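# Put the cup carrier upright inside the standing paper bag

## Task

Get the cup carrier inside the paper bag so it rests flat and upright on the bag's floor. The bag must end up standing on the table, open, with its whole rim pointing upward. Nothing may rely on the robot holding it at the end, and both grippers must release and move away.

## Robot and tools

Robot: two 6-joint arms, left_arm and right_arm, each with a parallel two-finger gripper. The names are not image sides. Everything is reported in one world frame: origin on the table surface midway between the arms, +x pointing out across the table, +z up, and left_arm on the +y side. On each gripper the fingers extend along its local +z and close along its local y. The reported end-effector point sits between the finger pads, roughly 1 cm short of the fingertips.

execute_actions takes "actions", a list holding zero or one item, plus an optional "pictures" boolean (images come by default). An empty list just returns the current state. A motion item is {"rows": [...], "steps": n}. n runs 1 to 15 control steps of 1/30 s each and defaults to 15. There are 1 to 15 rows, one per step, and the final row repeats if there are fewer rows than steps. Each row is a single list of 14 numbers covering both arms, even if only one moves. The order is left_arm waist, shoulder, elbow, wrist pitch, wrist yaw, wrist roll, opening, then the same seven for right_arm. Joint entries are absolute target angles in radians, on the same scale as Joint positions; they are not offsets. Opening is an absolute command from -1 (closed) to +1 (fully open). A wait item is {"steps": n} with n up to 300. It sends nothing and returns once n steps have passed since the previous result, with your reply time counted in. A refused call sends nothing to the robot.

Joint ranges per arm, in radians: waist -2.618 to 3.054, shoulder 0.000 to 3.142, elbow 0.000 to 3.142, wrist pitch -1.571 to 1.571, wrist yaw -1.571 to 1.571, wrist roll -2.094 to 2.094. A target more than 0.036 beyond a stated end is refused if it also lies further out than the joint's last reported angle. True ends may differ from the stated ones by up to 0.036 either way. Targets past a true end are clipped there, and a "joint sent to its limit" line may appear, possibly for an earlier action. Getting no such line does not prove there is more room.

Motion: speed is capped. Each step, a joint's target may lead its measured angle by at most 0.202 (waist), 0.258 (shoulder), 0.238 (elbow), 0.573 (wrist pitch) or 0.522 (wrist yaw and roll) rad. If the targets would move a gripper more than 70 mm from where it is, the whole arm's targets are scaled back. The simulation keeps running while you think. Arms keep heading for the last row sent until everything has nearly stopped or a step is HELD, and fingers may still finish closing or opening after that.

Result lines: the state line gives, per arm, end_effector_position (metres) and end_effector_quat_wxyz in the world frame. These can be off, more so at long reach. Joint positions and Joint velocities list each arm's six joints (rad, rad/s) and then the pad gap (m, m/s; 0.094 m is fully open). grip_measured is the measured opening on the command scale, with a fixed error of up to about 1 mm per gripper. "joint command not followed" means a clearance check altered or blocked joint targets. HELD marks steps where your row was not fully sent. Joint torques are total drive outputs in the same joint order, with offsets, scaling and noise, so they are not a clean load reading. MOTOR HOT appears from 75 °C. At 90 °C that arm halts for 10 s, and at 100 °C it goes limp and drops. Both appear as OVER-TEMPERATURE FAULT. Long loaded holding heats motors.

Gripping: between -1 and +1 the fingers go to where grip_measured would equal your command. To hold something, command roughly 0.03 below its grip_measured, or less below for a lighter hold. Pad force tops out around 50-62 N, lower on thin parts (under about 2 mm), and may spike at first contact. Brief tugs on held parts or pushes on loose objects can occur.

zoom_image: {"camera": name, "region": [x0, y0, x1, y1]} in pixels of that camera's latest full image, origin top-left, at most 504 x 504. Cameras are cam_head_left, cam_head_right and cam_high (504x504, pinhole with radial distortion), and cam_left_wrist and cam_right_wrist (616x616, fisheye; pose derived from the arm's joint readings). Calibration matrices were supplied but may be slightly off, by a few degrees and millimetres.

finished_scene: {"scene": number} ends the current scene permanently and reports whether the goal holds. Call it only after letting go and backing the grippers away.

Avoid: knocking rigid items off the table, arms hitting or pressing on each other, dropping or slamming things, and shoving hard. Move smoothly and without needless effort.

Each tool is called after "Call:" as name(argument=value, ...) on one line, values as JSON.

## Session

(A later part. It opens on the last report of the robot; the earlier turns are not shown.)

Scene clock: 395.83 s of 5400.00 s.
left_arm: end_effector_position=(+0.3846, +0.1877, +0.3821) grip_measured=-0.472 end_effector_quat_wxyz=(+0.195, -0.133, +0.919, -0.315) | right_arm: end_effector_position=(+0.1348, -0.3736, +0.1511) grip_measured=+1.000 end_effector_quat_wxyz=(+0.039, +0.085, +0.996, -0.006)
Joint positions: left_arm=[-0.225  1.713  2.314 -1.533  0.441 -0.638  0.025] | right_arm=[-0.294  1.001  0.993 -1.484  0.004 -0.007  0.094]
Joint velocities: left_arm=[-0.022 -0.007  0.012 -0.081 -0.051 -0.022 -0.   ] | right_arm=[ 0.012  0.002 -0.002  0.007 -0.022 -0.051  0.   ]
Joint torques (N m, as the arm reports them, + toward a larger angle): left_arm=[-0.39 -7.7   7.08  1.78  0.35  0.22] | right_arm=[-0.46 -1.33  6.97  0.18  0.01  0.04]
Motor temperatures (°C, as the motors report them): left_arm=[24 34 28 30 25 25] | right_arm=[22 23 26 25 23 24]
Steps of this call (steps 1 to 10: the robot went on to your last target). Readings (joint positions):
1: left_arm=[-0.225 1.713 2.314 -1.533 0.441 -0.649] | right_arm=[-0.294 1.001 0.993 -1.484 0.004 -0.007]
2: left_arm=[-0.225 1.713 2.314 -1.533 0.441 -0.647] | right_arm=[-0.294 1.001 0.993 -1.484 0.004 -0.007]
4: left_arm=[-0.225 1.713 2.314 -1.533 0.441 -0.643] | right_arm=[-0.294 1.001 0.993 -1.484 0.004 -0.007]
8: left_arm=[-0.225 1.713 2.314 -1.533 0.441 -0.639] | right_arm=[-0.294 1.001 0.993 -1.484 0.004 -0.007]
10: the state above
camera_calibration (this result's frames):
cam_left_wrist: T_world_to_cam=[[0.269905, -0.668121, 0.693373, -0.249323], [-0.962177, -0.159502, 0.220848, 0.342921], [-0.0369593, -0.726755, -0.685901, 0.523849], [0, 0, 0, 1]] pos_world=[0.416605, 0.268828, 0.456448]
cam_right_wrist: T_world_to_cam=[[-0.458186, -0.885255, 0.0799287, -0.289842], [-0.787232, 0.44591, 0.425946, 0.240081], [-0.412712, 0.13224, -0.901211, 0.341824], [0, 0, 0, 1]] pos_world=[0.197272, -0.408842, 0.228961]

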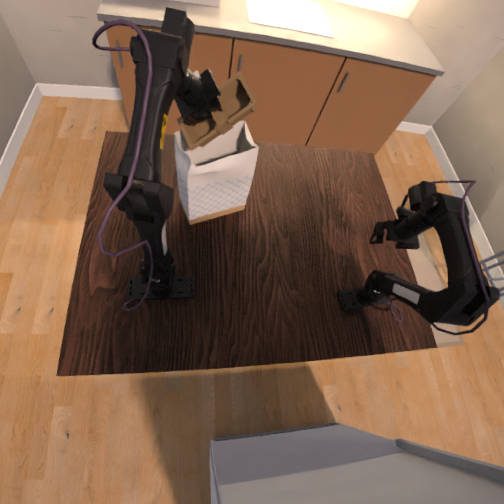

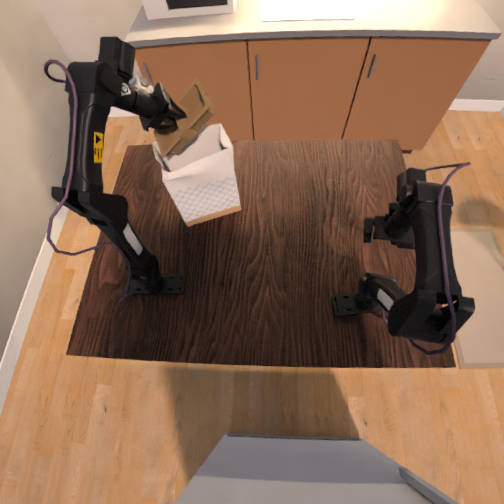

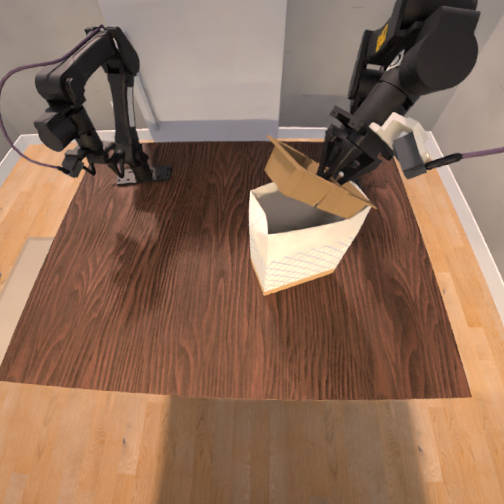

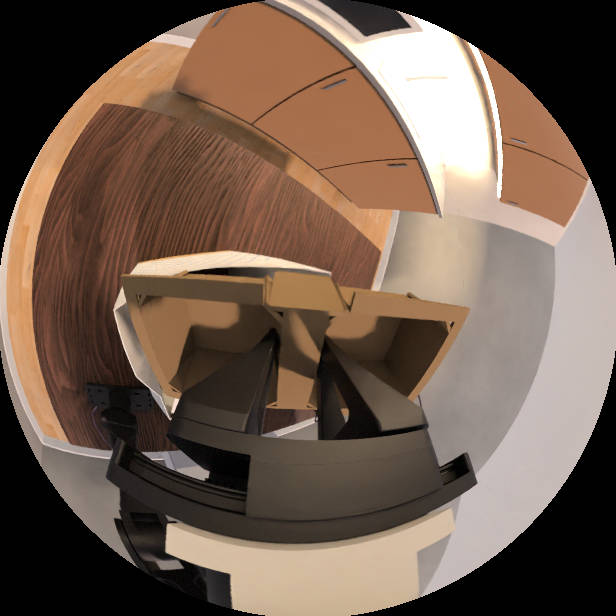

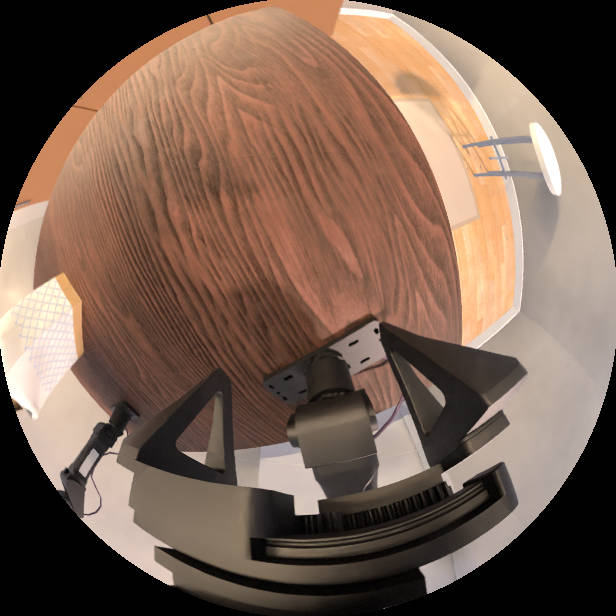

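Call:
execute_actions(actions=[{"rows":[[-0.32,1.70,2.32,-1.54,0.45,-0.72,-0.55,-0.3,1.0,1.0,-1.5,0,0,1]],"steps":15}])

Call:
execute_actions(actions=[{"rows":[[-0.32,1.71,2.24,-1.54,0.45,-0.72,-0.55,-0.3,1.0,1.0,-1.5,0,0,1]],"steps":15}])

Scene clock: 400.73 s of 5400.00 s.
left_arm: end_effector_position=(+0.3683, +0.1545, +0.3824) grip_measured=-0.472 end_effector_quat_wxyz=(+0.166, -0.121, +0.921, -0.332) | right_arm: end_effector_position=(+0.1348, -0.3736, +0.1511) grip_measured=+1.000 end_effector_quat_wxyz=(+0.039, +0.085, +0.996, -0.006)
Joint positions: left_arm=[-0.322  1.713  2.314 -1.533  0.446 -0.711  0.025] | right_arm=[-0.294  1.001  0.993 -1.484  0.004 -0.007  0.094]
Joint velocities: left_arm=[ 0.012 -0.007  0.002  0.037 -0.081 -0.037 -0.   ] | right_arm=[ 0.007 -0.007  0.002  0.095 -0.007 -0.037  0.   ]
Joint torques (N m, as the arm reports them, + toward a larger angle): left_arm=[ 0.11 -6.83  6.12  1.77  0.33  0.  ] | right_arm=[-0.53 -1.16  6.98  0.18 -0.03  0.03]
Motor temperatures (°C, as the motors report them): left_arm=[24 34 28 30 25 25] | right_arm=[22 23 26 25 23 24]
Steps of this call (steps 1 to 30: the robot went on to your last target; steps 31 to 90: nothing new was sent; then 1.40 s passed at rest; steps 91 to 105: all 15 steps of this action). Readings (joint positions):
91: left_arm=[-0.235 1.713 2.314 -1.533 0.436 -0.649] | right_arm=[-0.294 1.001 0.993 -1.484 0.004 -0.007]
92: left_arm=[-0.255 1.713 2.314 -1.533 0.434 -0.663] | right_arm=[-0.294 1.001 0.993 -1.484 0.004 -0.007]
94: left_arm=[-0.299 1.713 2.314 -1.533 0.438 -0.681] | right_arm=[-0.294 1.001 0.993 -1.484 0.004 -0.007]
98: left_arm=[-0.322 1.713 2.314 -1.533 0.446 -0.700] | right_arm=[-0.294 1.001 0.993 -1.484 0.004 -0.007]
105: the state above
camera_calibration (this result's frames):
cam_left_wrist: T_world_to_cam=[[0.267705, -0.656895, 0.704857, -0.272604], [-0.958361, -0.106081, 0.265124, 0.295258], [-0.099387, -0.746482, -0.657941, 0.514661], [0, 0, 0, 1]] pos_world=[0.407092, 0.236434, 0.452483]
cam_right_wrist: T_world_to_cam=[[-0.458186, -0.885255, 0.0799287, -0.289842], [-0.787232, 0.44591, 0.425946, 0.240081], [-0.412712, 0.13224, -0.901211, 0.341824], [0, 0, 0, 1]] pos_world=[0.197272, -0.408842, 0.228961]

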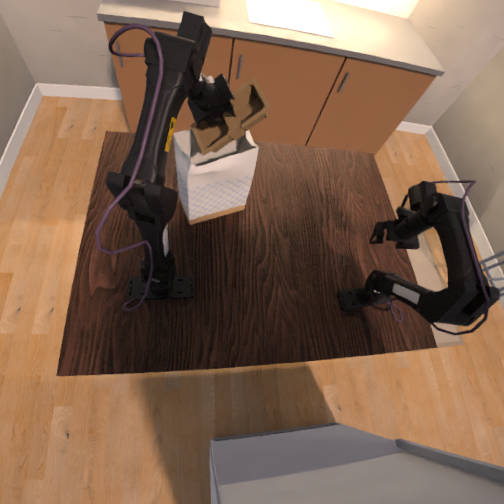

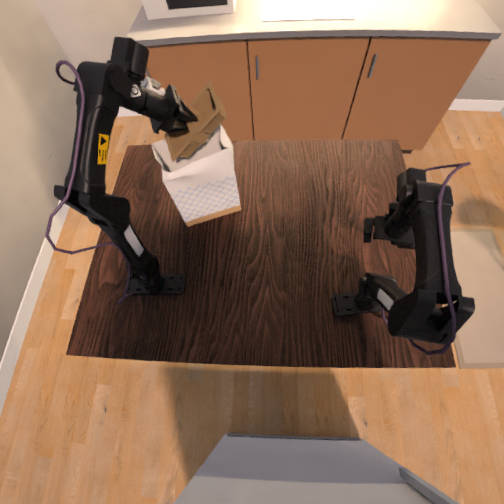

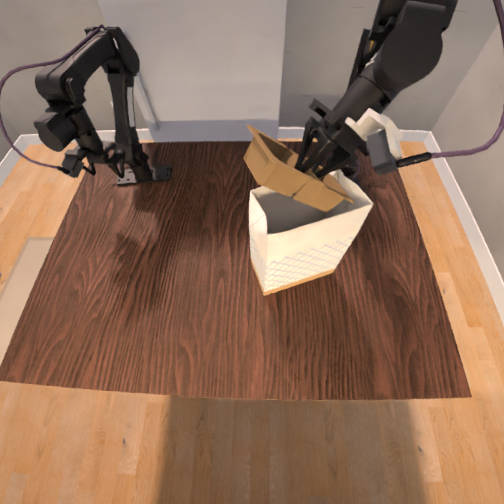

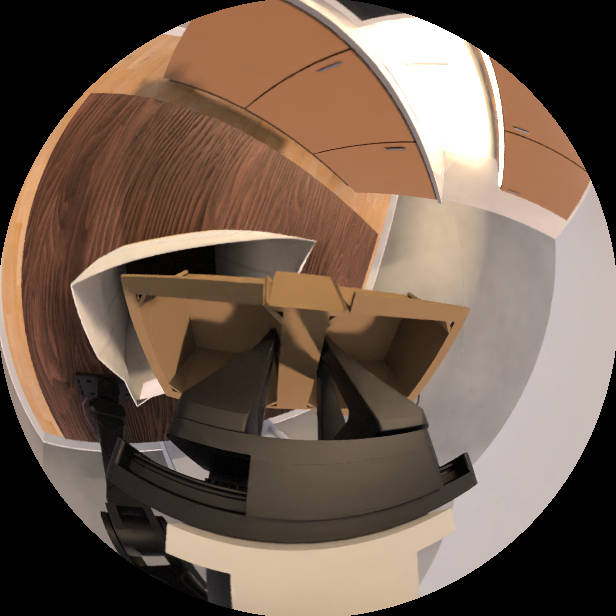

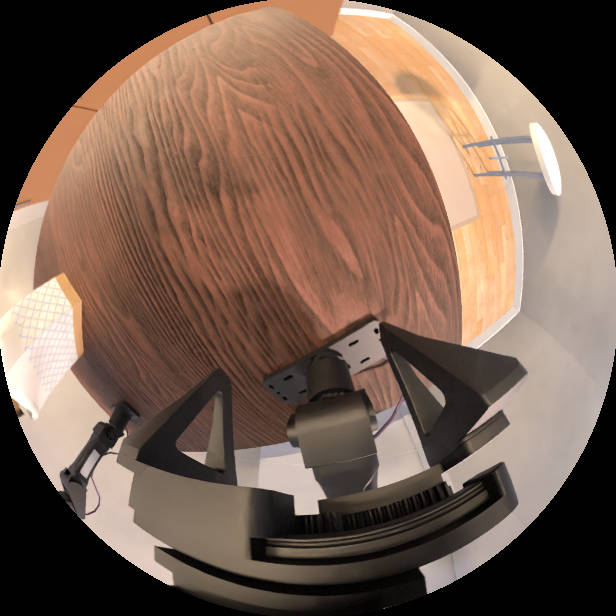

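Scene clock: 401.23 s of 5400.00 s.
left_arm: end_effector_position=(+0.3678, +0.1546, +0.3636) grip_measured=-0.472 end_effector_quat_wxyz=(+0.140, -0.130, +0.928, -0.320) | right_arm: end_effector_position=(+0.1348, -0.3736, +0.1511) grip_measured=+1.000 end_effector_quat_wxyz=(+0.039, +0.085, +0.996, -0.006)
Joint positions: left_arm=[-0.322  1.713  2.253 -1.533  0.446 -0.713  0.025] | right_arm=[-0.294  1.001  0.993 -1.484  0.004 -0.007  0.094]
Joint velocities: left_arm=[-0.022 -0.012 -0.007 -0.037 -0.007 -0.007 -0.   ] | right_arm=[-0.007 -0.007 -0.022 -0.007  0.007 -0.066  0.   ]
Joint torques (N m, as the arm reports them, + toward a larger angle): left_arm=[ 0.11 -6.05  4.59  1.69  0.34 -0.01] | right_arm=[-0.39 -1.33  7.06  0.17 -0.03  0.01]
Motor temperatures (°C, as the motors report them): left_arm=[24 34 28 30 25 25] | right_arm=[22 23 26 25 23 24]
Steps of this call (steps 1 to 15: all 15 steps of this action). Readings (joint positions):
1: left_arm=[-0.322 1.712 2.304 -1.530 0.446 -0.712] | right_arm=[-0.294 1.001 0.993 -1.484 0.004 -0.007]
2: left_arm=[-0.322 1.710 2.290 -1.531 0.446 -0.712] | right_arm=[-0.294 1.001 0.993 -1.484 0.004 -0.007]
4: left_arm=[-0.322 1.711 2.266 -1.532 0.446 -0.713] | right_arm=[-0.294 1.001 0.993 -1.484 0.004 -0.007]
8: left_arm=[-0.322 1.713 2.253 -1.533 0.446 -0.713] | right_arm=[-0.294 1.001 0.993 -1.484 0.004 -0.007]
15: the state above
camera_calibration (this result's frames):
cam_left_wrist: T_world_to_cam=[[0.310421, -0.668286, 0.676042, -0.262659], [-0.940495, -0.112497, 0.320645, 0.274078], [-0.13823, -0.735349, -0.663441, 0.516857], [0, 0, 0, 1]] pos_world=[0.410749, 0.235372, 0.43259]
cam_right_wrist: T_world_to_cam=[[-0.458186, -0.885255, 0.0799287, -0.289842], [-0.787232, 0.44591, 0.425946, 0.240081], [-0.412712, 0.13224, -0.901211, 0.341824], [0, 0, 0, 1]] pos_world=[0.197272, -0.408842, 0.228961]

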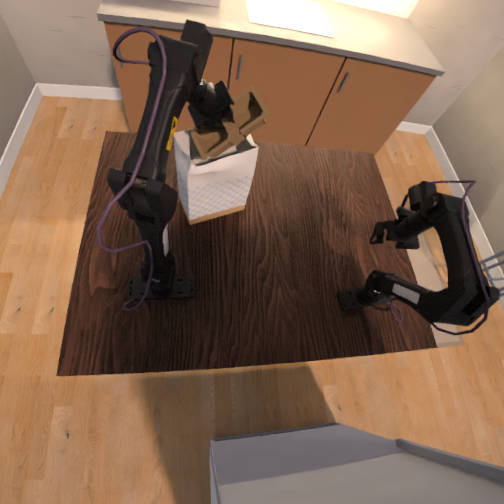

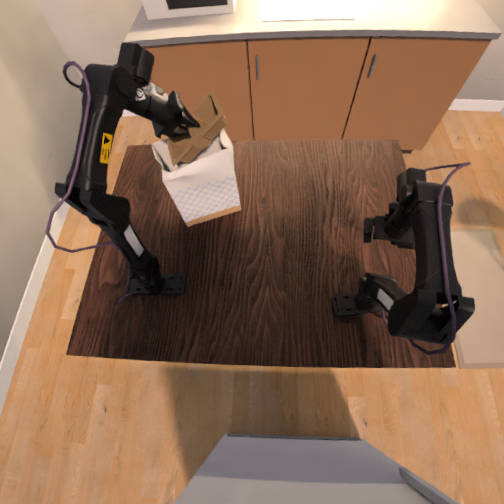

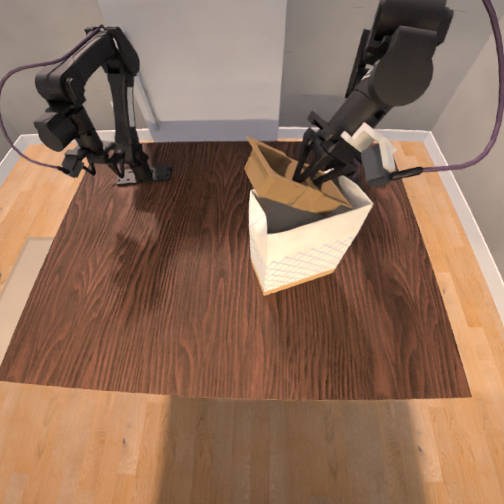

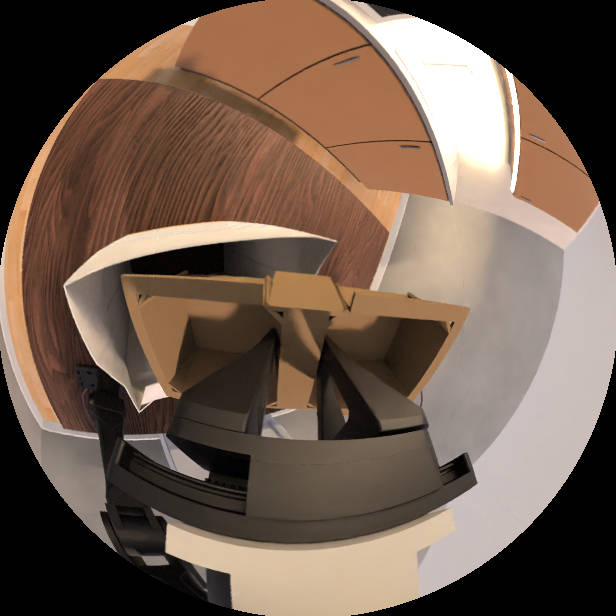

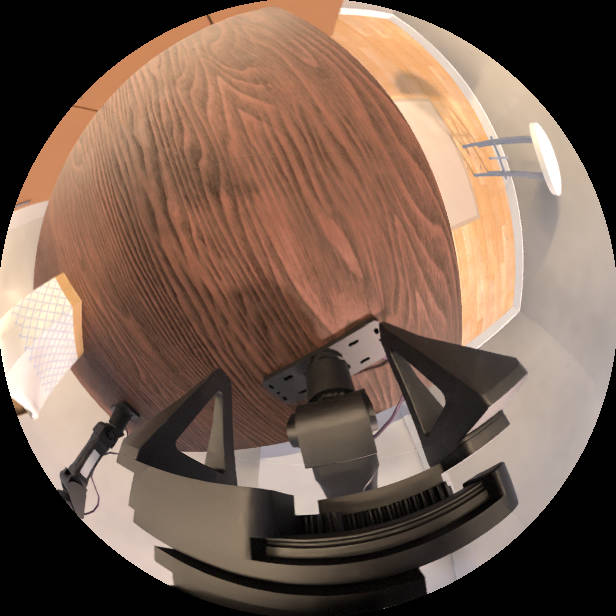

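Call:
execute_actions(actions=[{"rows":[[-0.32,1.77,2.24,-1.54,0.47,-0.72,-0.55,-0.3,1.0,1.0,-1.5,0,0,1]],"steps":15}])

Call:
execute_actions(actions=[{"rows":[[-0.31,1.8,2.18,-1.54,0.52,-0.72,-0.55,-0.3,1.0,1.0,-1.5,0,0,1]],"steps":15}])

Scene clock: 406.20 s of 5400.00 s.
left_arm: end_effector_position=(+0.3806, +0.1488, +0.3426) grip_measured=-0.472 end_effector_quat_wxyz=(+0.110, -0.137, +0.934, -0.312) | right_arm: end_effector_position=(+0.1348, -0.3736, +0.1511) grip_measured=+1.000 end_effector_quat_wxyz=(+0.039, +0.085, +0.996, -0.006)
Joint positions: left_arm=[-0.322  1.775  2.253 -1.534  0.457 -0.714  0.025] | right_arm=[-0.294  1.001  0.993 -1.484  0.004 -0.007  0.094]
Joint velocities: left_arm=[-0.017  0.012 -0.012  0.022 -0.051 -0.051  0.001] | right_arm=[ 0.002 -0.007 -0.007 -0.066  0.007 -0.037  0.   ]
Joint torques (N m, as the arm reports them, + toward a larger angle): left_arm=[ 0.15 -6.85  4.95  1.57  0.41 -0.02] | right_arm=[-0.58 -1.19  6.76  0.16 -0.03  0.06]
Motor temperatures (°C, as the motors report them): left_arm=[24 34 28 30 25 25] | right_arm=[22 23 26 25 23 24]
Steps of this call (steps 1 to 15: the robot went on to your last target; steps 16 to 90: nothing new was sent; then 1.47 s passed at rest; steps 91 to 105: all 15 steps of this action). Readings (joint positions):
91: left_arm=[-0.322 1.718 2.253 -1.534 0.449 -0.714] | right_arm=[-0.294 1.001 0.993 -1.484 0.004 -0.007]
92: left_arm=[-0.322 1.723 2.253 -1.534 0.452 -0.714] | right_arm=[-0.294 1.001 0.993 -1.484 0.004 -0.007]
94: left_arm=[-0.322 1.741 2.253 -1.534 0.455 -0.714] | right_arm=[-0.294 1.001 0.993 -1.484 0.004 -0.007]
98: left_arm=[-0.322 1.772 2.253 -1.534 0.456 -0.714] | right_arm=[-0.294 1.001 0.993 -1.484 0.004 -0.007]
105: the state above
camera_calibration (this result's frames):
cam_left_wrist: T_world_to_cam=[[0.348365, -0.676253, 0.649094, -0.260327], [-0.919167, -0.110683, 0.377997, 0.264102], [-0.183778, -0.728307, -0.660148, 0.515598], [0, 0, 0, 1]] pos_world=[0.428198, 0.228698, 0.409517]
cam_right_wrist: T_world_to_cam=[[-0.458186, -0.885255, 0.0799287, -0.289842], [-0.787232, 0.44591, 0.425946, 0.240081], [-0.412712, 0.13224, -0.901211, 0.341824], [0, 0, 0, 1]] pos_world=[0.197272, -0.408842, 0.228961]

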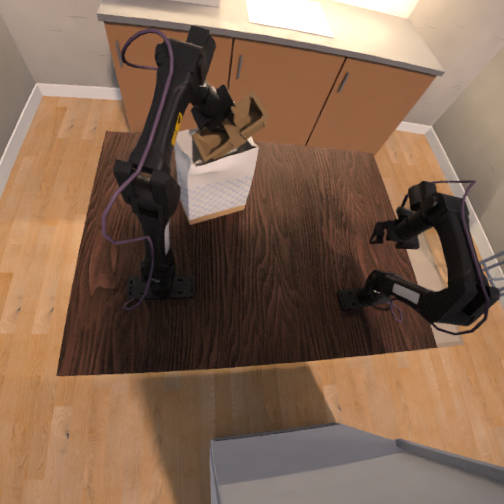

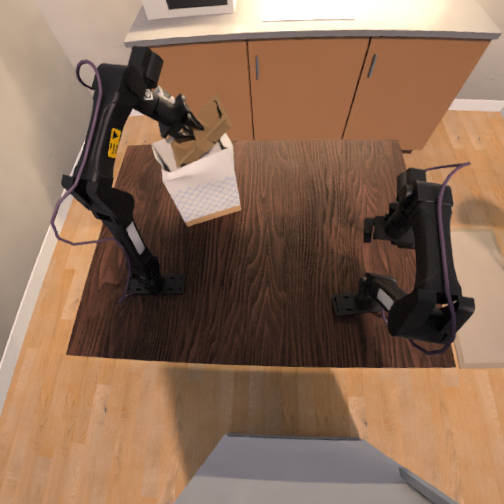

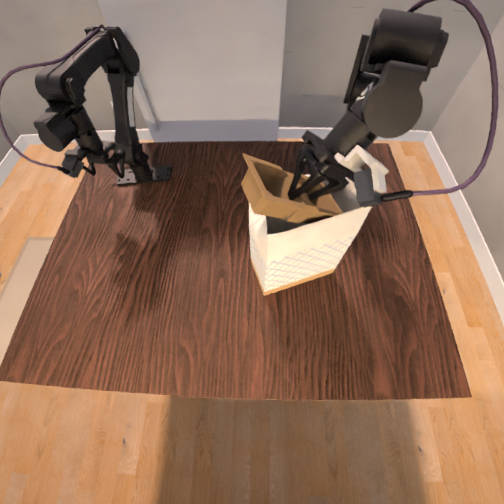

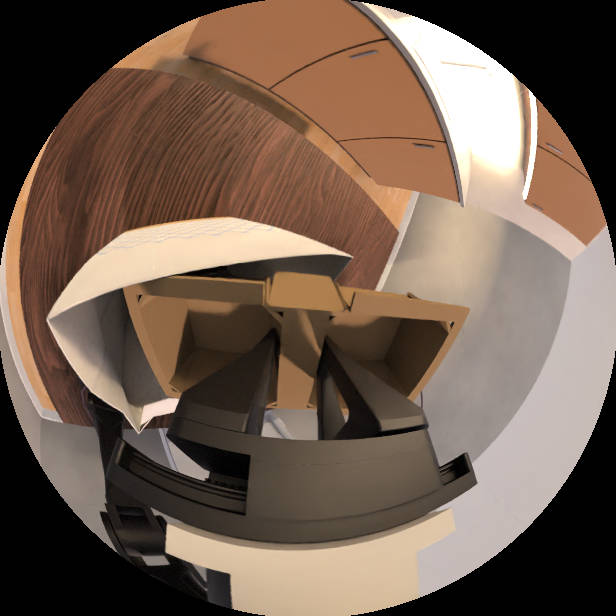

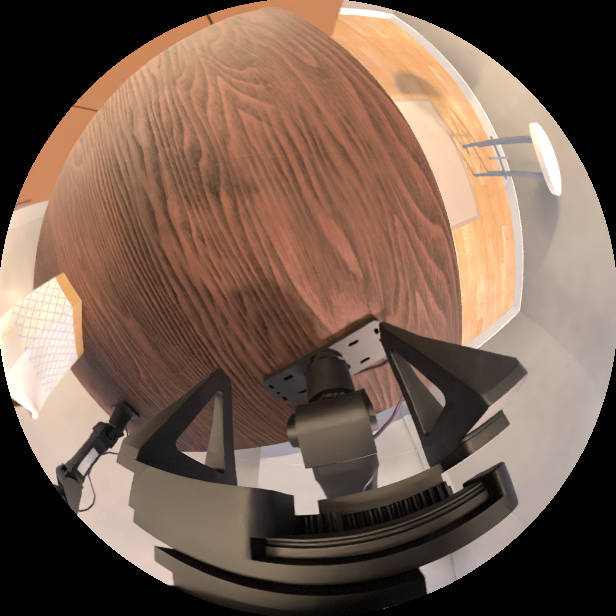

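Scene clock: 406.70 s of 5400.00 s.
left_arm: end_effector_position=(+0.3804, +0.1417, +0.3172) grip_measured=-0.472 end_effector_quat_wxyz=(+0.060, -0.144, +0.937, -0.312) | right_arm: end_effector_position=(+0.1348, -0.3736, +0.1511) grip_measured=+1.000 end_effector_quat_wxyz=(+0.039, +0.085, +0.996, -0.006)
Joint positions: left_arm=[-0.321  1.805  2.191 -1.533  0.504 -0.714  0.025] | right_arm=[-0.294  1.001  0.993 -1.484  0.004 -0.007  0.094]
Joint velocities: left_arm=[-0.012 -0.022 -0.007 -0.007  0.066 -0.037 -0.   ] | right_arm=[ 0.007  0.017 -0.012  0.051  0.007 -0.022  0.   ]
Joint torques (N m, as the arm reports them, + toward a larger angle): left_arm=[ 0.75 -7.17  5.34  1.38  0.45 -0.02] | right_arm=[-0.55 -1.29  6.82  0.17 -0.04  0.02]
Motor temperatures (°C, as the motors report them): left_arm=[24 34 28 30 25 25] | right_arm=[22 23 26 25 23 24]
Steps of this call (steps 1 to 15: all 15 steps of this action). Readings (joint positions):
1: left_arm=[-0.322 1.776 2.243 -1.532 0.466 -0.714] | right_arm=[-0.294 1.001 0.993 -1.484 0.004 -0.007]
2: left_arm=[-0.321 1.776 2.233 -1.532 0.476 -0.714] | right_arm=[-0.294 1.001 0.993 -1.484 0.004 -0.007]
4: left_arm=[-0.321 1.783 2.209 -1.533 0.488 -0.714] | right_arm=[-0.294 1.001 0.993 -1.484 0.004 -0.007]
8: left_arm=[-0.321 1.803 2.193 -1.533 0.498 -0.714] | right_arm=[-0.294 1.001 0.993 -1.484 0.004 -0.007]
15: the state above
camera_calibration (this result's frames):
cam_left_wrist: T_world_to_cam=[[0.397574, -0.675027, 0.621509, -0.258672], [-0.879489, -0.0872334, 0.467856, 0.225802], [-0.261599, -0.732618, -0.628361, 0.513738], [0, 0, 0, 1]] pos_world=[0.435825, 0.221461, 0.377936]
cam_right_wrist: T_world_to_cam=[[-0.458186, -0.885255, 0.0799287, -0.289842], [-0.787232, 0.44591, 0.425946, 0.240081], [-0.412712, 0.13224, -0.901211, 0.341824], [0, 0, 0, 1]] pos_world=[0.197272, -0.408842, 0.228961]

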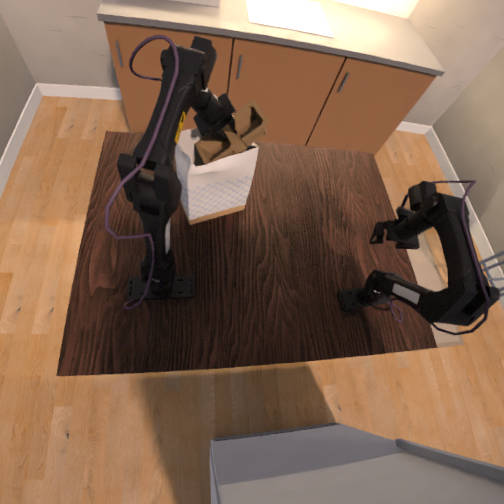

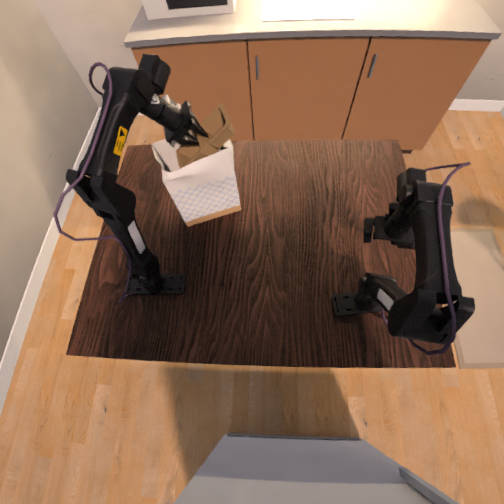

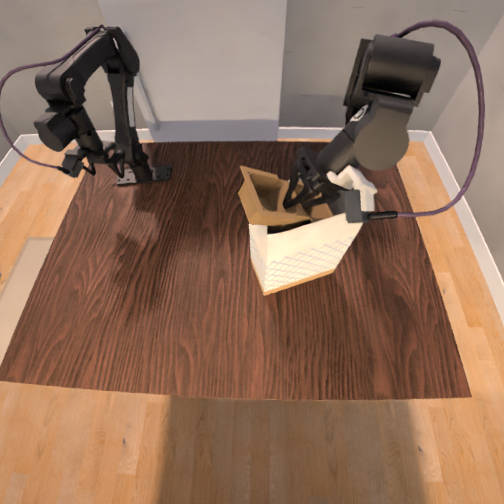

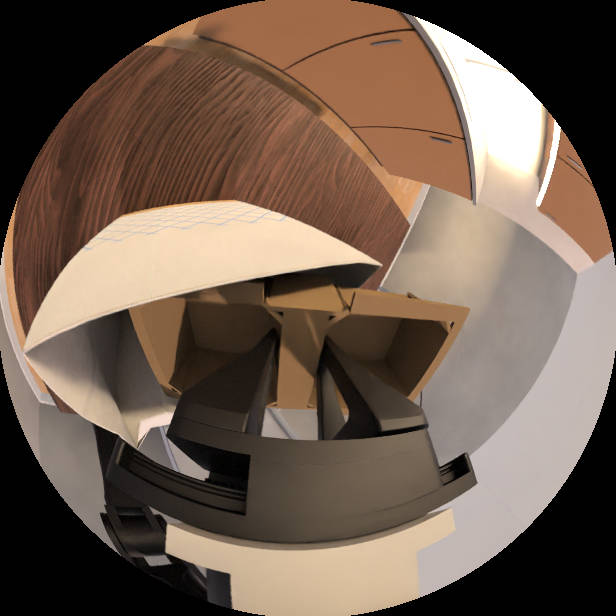

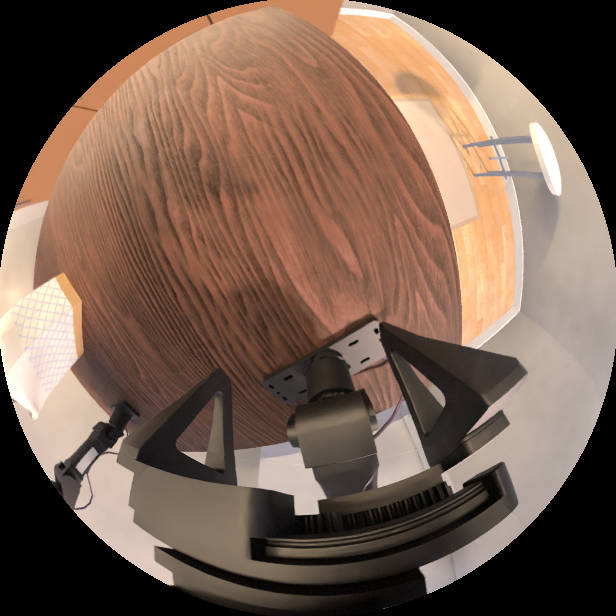

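Call:
execute_actions(actions=[{"rows":[[-0.27,1.79,2.18,-1.54,0.52,-0.67,-0.55,-0.3,1.0,1.0,-1.5,0,0,1],[-0.27,1.79,2.18,-1.54,0.52,-0.67,-0.55,-0.3,1.0,1.0,-1.5,0,0,1],[-0.27,1.79,2.18,-1.54,0.52,-0.67,-0.55,-0.3,1.0,1.0,-1.5,0,0,1],[-0.27,1.79,2.18,-1.54,0.52,-0.67,-0.55,-0.3,1.0,1.0,-1.5,0,0,1],[-0.21,1.77,2.18,-1.54,0.52,-0.6,-0.55,-0.3,1.0,1.0,-1.5,0,0,1]],"steps":15}])

Call:
execute_actions(actions=[{"rows":[[-0.2,1.78,2.1,-1.54,0.52,-0.6,-0.55,-0.3,1.0,1.0,-1.5,0,0,1]],"steps":15}])

Scene clock: 414.57 s of 5400.00 s.
left_arm: end_effector_position=(+0.3995, +0.1800, +0.3177) grip_measured=-0.472 end_effector_quat_wxyz=(+0.090, -0.153, +0.935, -0.308) | right_arm: end_effector_position=(+0.1348, -0.3736, +0.1511) grip_measured=+1.000 end_effector_quat_wxyz=(+0.039, +0.085, +0.996, -0.006)
Joint positions: left_arm=[-0.208  1.805  2.191 -1.533  0.512 -0.623  0.025] | right_arm=[-0.294  1.001  0.993 -1.484  0.004 -0.007  0.094]
Joint velocities: left_arm=[-0.017 -0.012 -0.017 -0.037  0.022  0.095 -0.   ] | right_arm=[ 0.002  0.002  0.007 -0.022 -0.037  0.007  0.   ]
Joint torques (N m, as the arm reports them, + toward a larger angle): left_arm=[-0.31 -9.67  5.27  1.39  0.35  0.18] | right_arm=[-0.46 -1.35  6.92  0.19 -0.01  0.04]
Motor temperatures (°C, as the motors report them): left_arm=[24 35 28 30 25 25] | right_arm=[22 23 26 25 23 24]
Steps of this call (steps 1 to 15: the robot went on to your last target; steps 16 to 90: nothing new was sent; then 4.37 s passed at rest; steps 91 to 105: all 15 steps of this action). Readings (joint positions):
91: left_arm=[-0.317 1.805 2.191 -1.533 0.509 -0.709] | right_arm=[-0.294 1.001 0.993 -1.484 0.004 -0.007]
92: left_arm=[-0.308 1.805 2.191 -1.533 0.512 -0.704] | right_arm=[-0.294 1.001 0.993 -1.484 0.004 -0.007]
94: left_arm=[-0.288 1.805 2.191 -1.533 0.512 -0.697] | right_arm=[-0.294 1.001 0.993 -1.484 0.004 -0.007]
98: left_arm=[-0.224 1.805 2.191 -1.533 0.514 -0.650] | right_arm=[-0.294 1.001 0.993 -1.484 0.004 -0.007]
105: the state above
camera_calibration (this result's frames):
cam_left_wrist: T_world_to_cam=[[0.392026, -0.669427, 0.631018, -0.242636], [-0.897405, -0.127338, 0.422433, 0.274521], [-0.202435, -0.731883, -0.650666, 0.530447], [0, 0, 0, 1]] pos_world=[0.448858, 0.260755, 0.382285]
cam_right_wrist: T_world_to_cam=[[-0.458186, -0.885255, 0.0799287, -0.289842], [-0.787232, 0.44591, 0.425946, 0.240081], [-0.412712, 0.13224, -0.901211, 0.341824], [0, 0, 0, 1]] pos_world=[0.197272, -0.408842, 0.228961]

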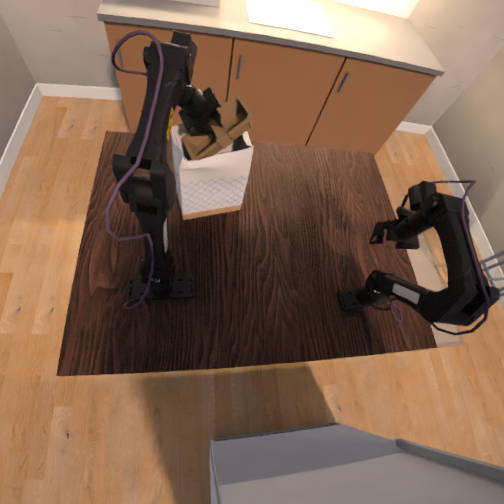

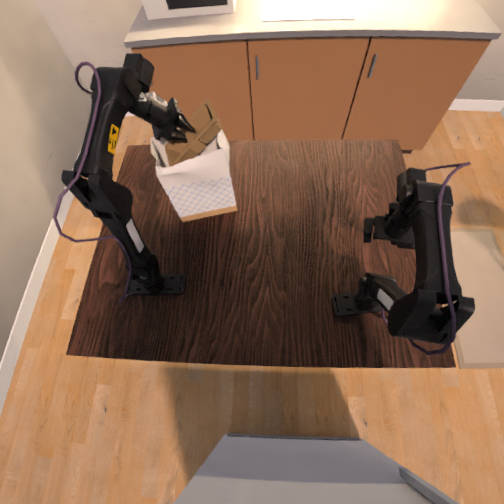

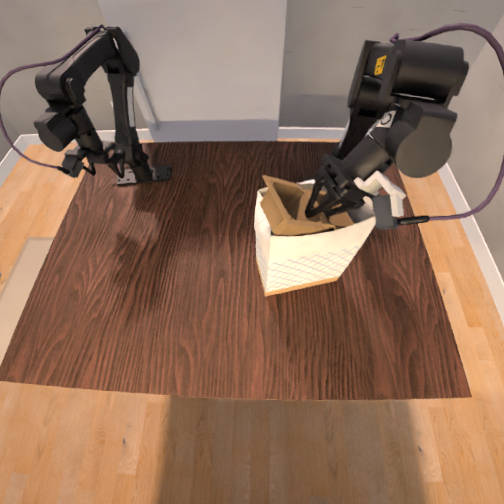

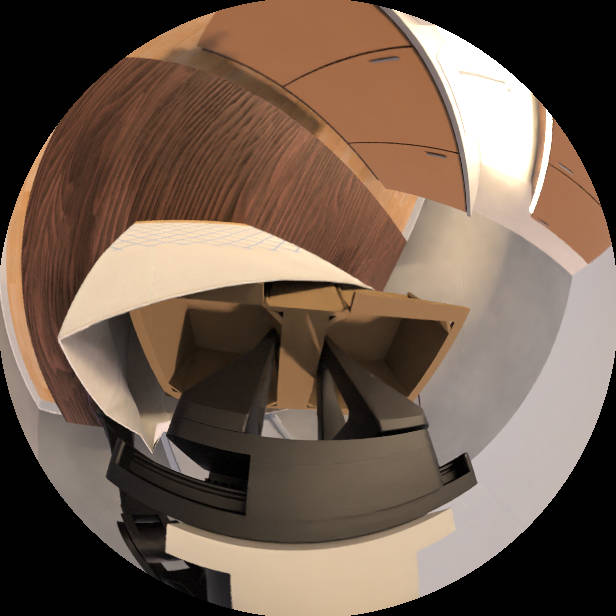

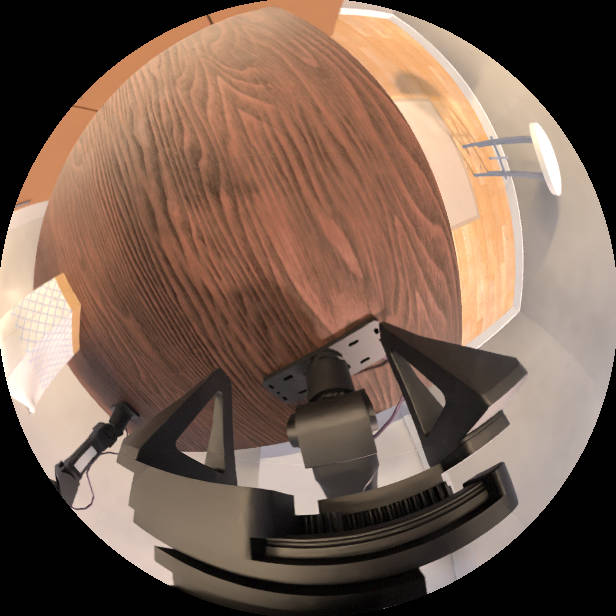

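Scene clock: 415.07 s of 5400.00 s.
left_arm: end_effector_position=(+0.3921, +0.1812, +0.2987) grip_measured=-0.472 end_effector_quat_wxyz=(+0.061, -0.159, +0.940, -0.297) | right_arm: end_effector_position=(+0.1348, -0.3736, +0.1511) grip_measured=+1.000 end_effector_quat_wxyz=(+0.039, +0.085, +0.996, -0.006)
Joint positions: left_arm=[-0.208  1.793  2.113 -1.533  0.513 -0.614  0.025] | right_arm=[-0.294  1.001  0.993 -1.484  0.004 -0.007  0.094]
Joint velocities: left_arm=[-0.007 -0.017  0.002 -0.022 -0.051 -0.007  0.   ] | right_arm=[-0.002  0.002  0.007 -0.037  0.037 -0.051  0.   ]
Joint torques (N m, as the arm reports them, + toward a larger angle): left_arm=[ 0.42 -8.04  5.24  1.25  0.41  0.09] | right_arm=[-0.48 -1.28  7.01  0.15 -0.02  0.05]
Motor temperatures (°C, as the motors report them): left_arm=[24 35 28 30 25 25] | right_arm=[22 23 26 25 23 24]
Steps of this call (steps 1 to 15: all 15 steps of this action). Readings (joint positions):
1: left_arm=[-0.208 1.800 2.177 -1.528 0.513 -0.621] | right_arm=[-0.294 1.001 0.993 -1.484 0.004 -0.007]
2: left_arm=[-0.208 1.794 2.156 -1.529 0.513 -0.619] | right_arm=[-0.294 1.001 0.993 -1.484 0.004 -0.007]
4: left_arm=[-0.208 1.793 2.128 -1.533 0.513 -0.618] | right_arm=[-0.294 1.001 0.993 -1.484 0.004 -0.007]
8: left_arm=[-0.208 1.793 2.113 -1.533 0.513 -0.616] | right_arm=[-0.294 1.001 0.993 -1.484 0.004 -0.007]
15: the state above
camera_calibration (this result's frames):
cam_left_wrist: T_world_to_cam=[[0.425016, -0.680528, 0.596861, -0.227629], [-0.870647, -0.126934, 0.475248, 0.249698], [-0.247658, -0.721643, -0.646449, 0.532065], [0, 0, 0, 1]] pos_world=[0.445915, 0.260749, 0.361147]
cam_right_wrist: T_world_to_cam=[[-0.458186, -0.885255, 0.0799287, -0.289842], [-0.787232, 0.44591, 0.425946, 0.240081], [-0.412712, 0.13224, -0.901211, 0.341824], [0, 0, 0, 1]] pos_world=[0.197272, -0.408842, 0.228961]

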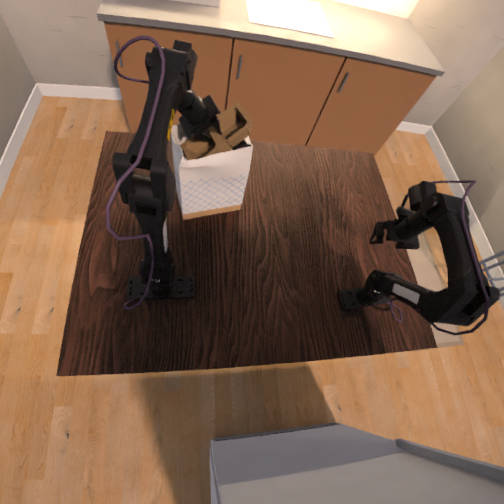

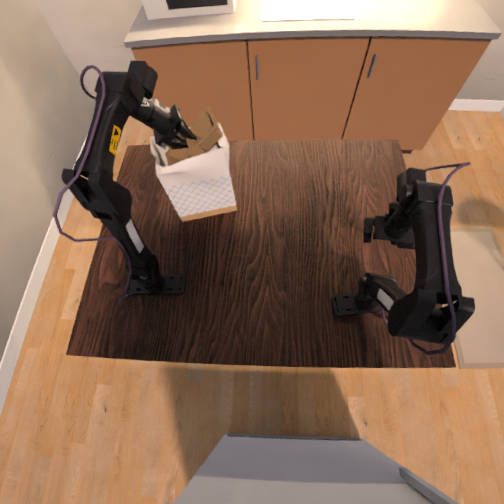

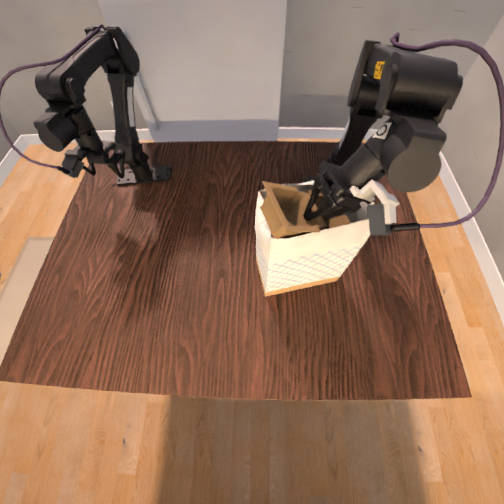

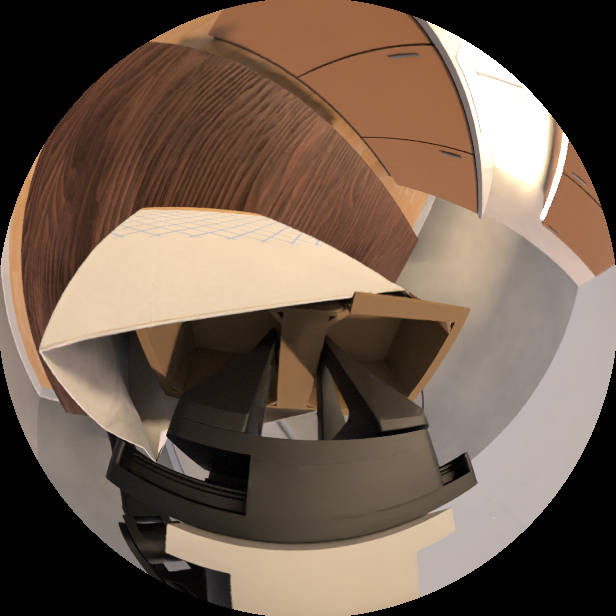

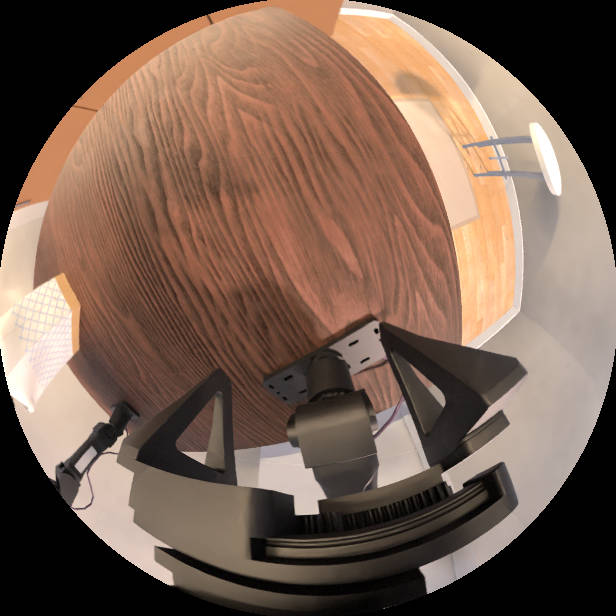

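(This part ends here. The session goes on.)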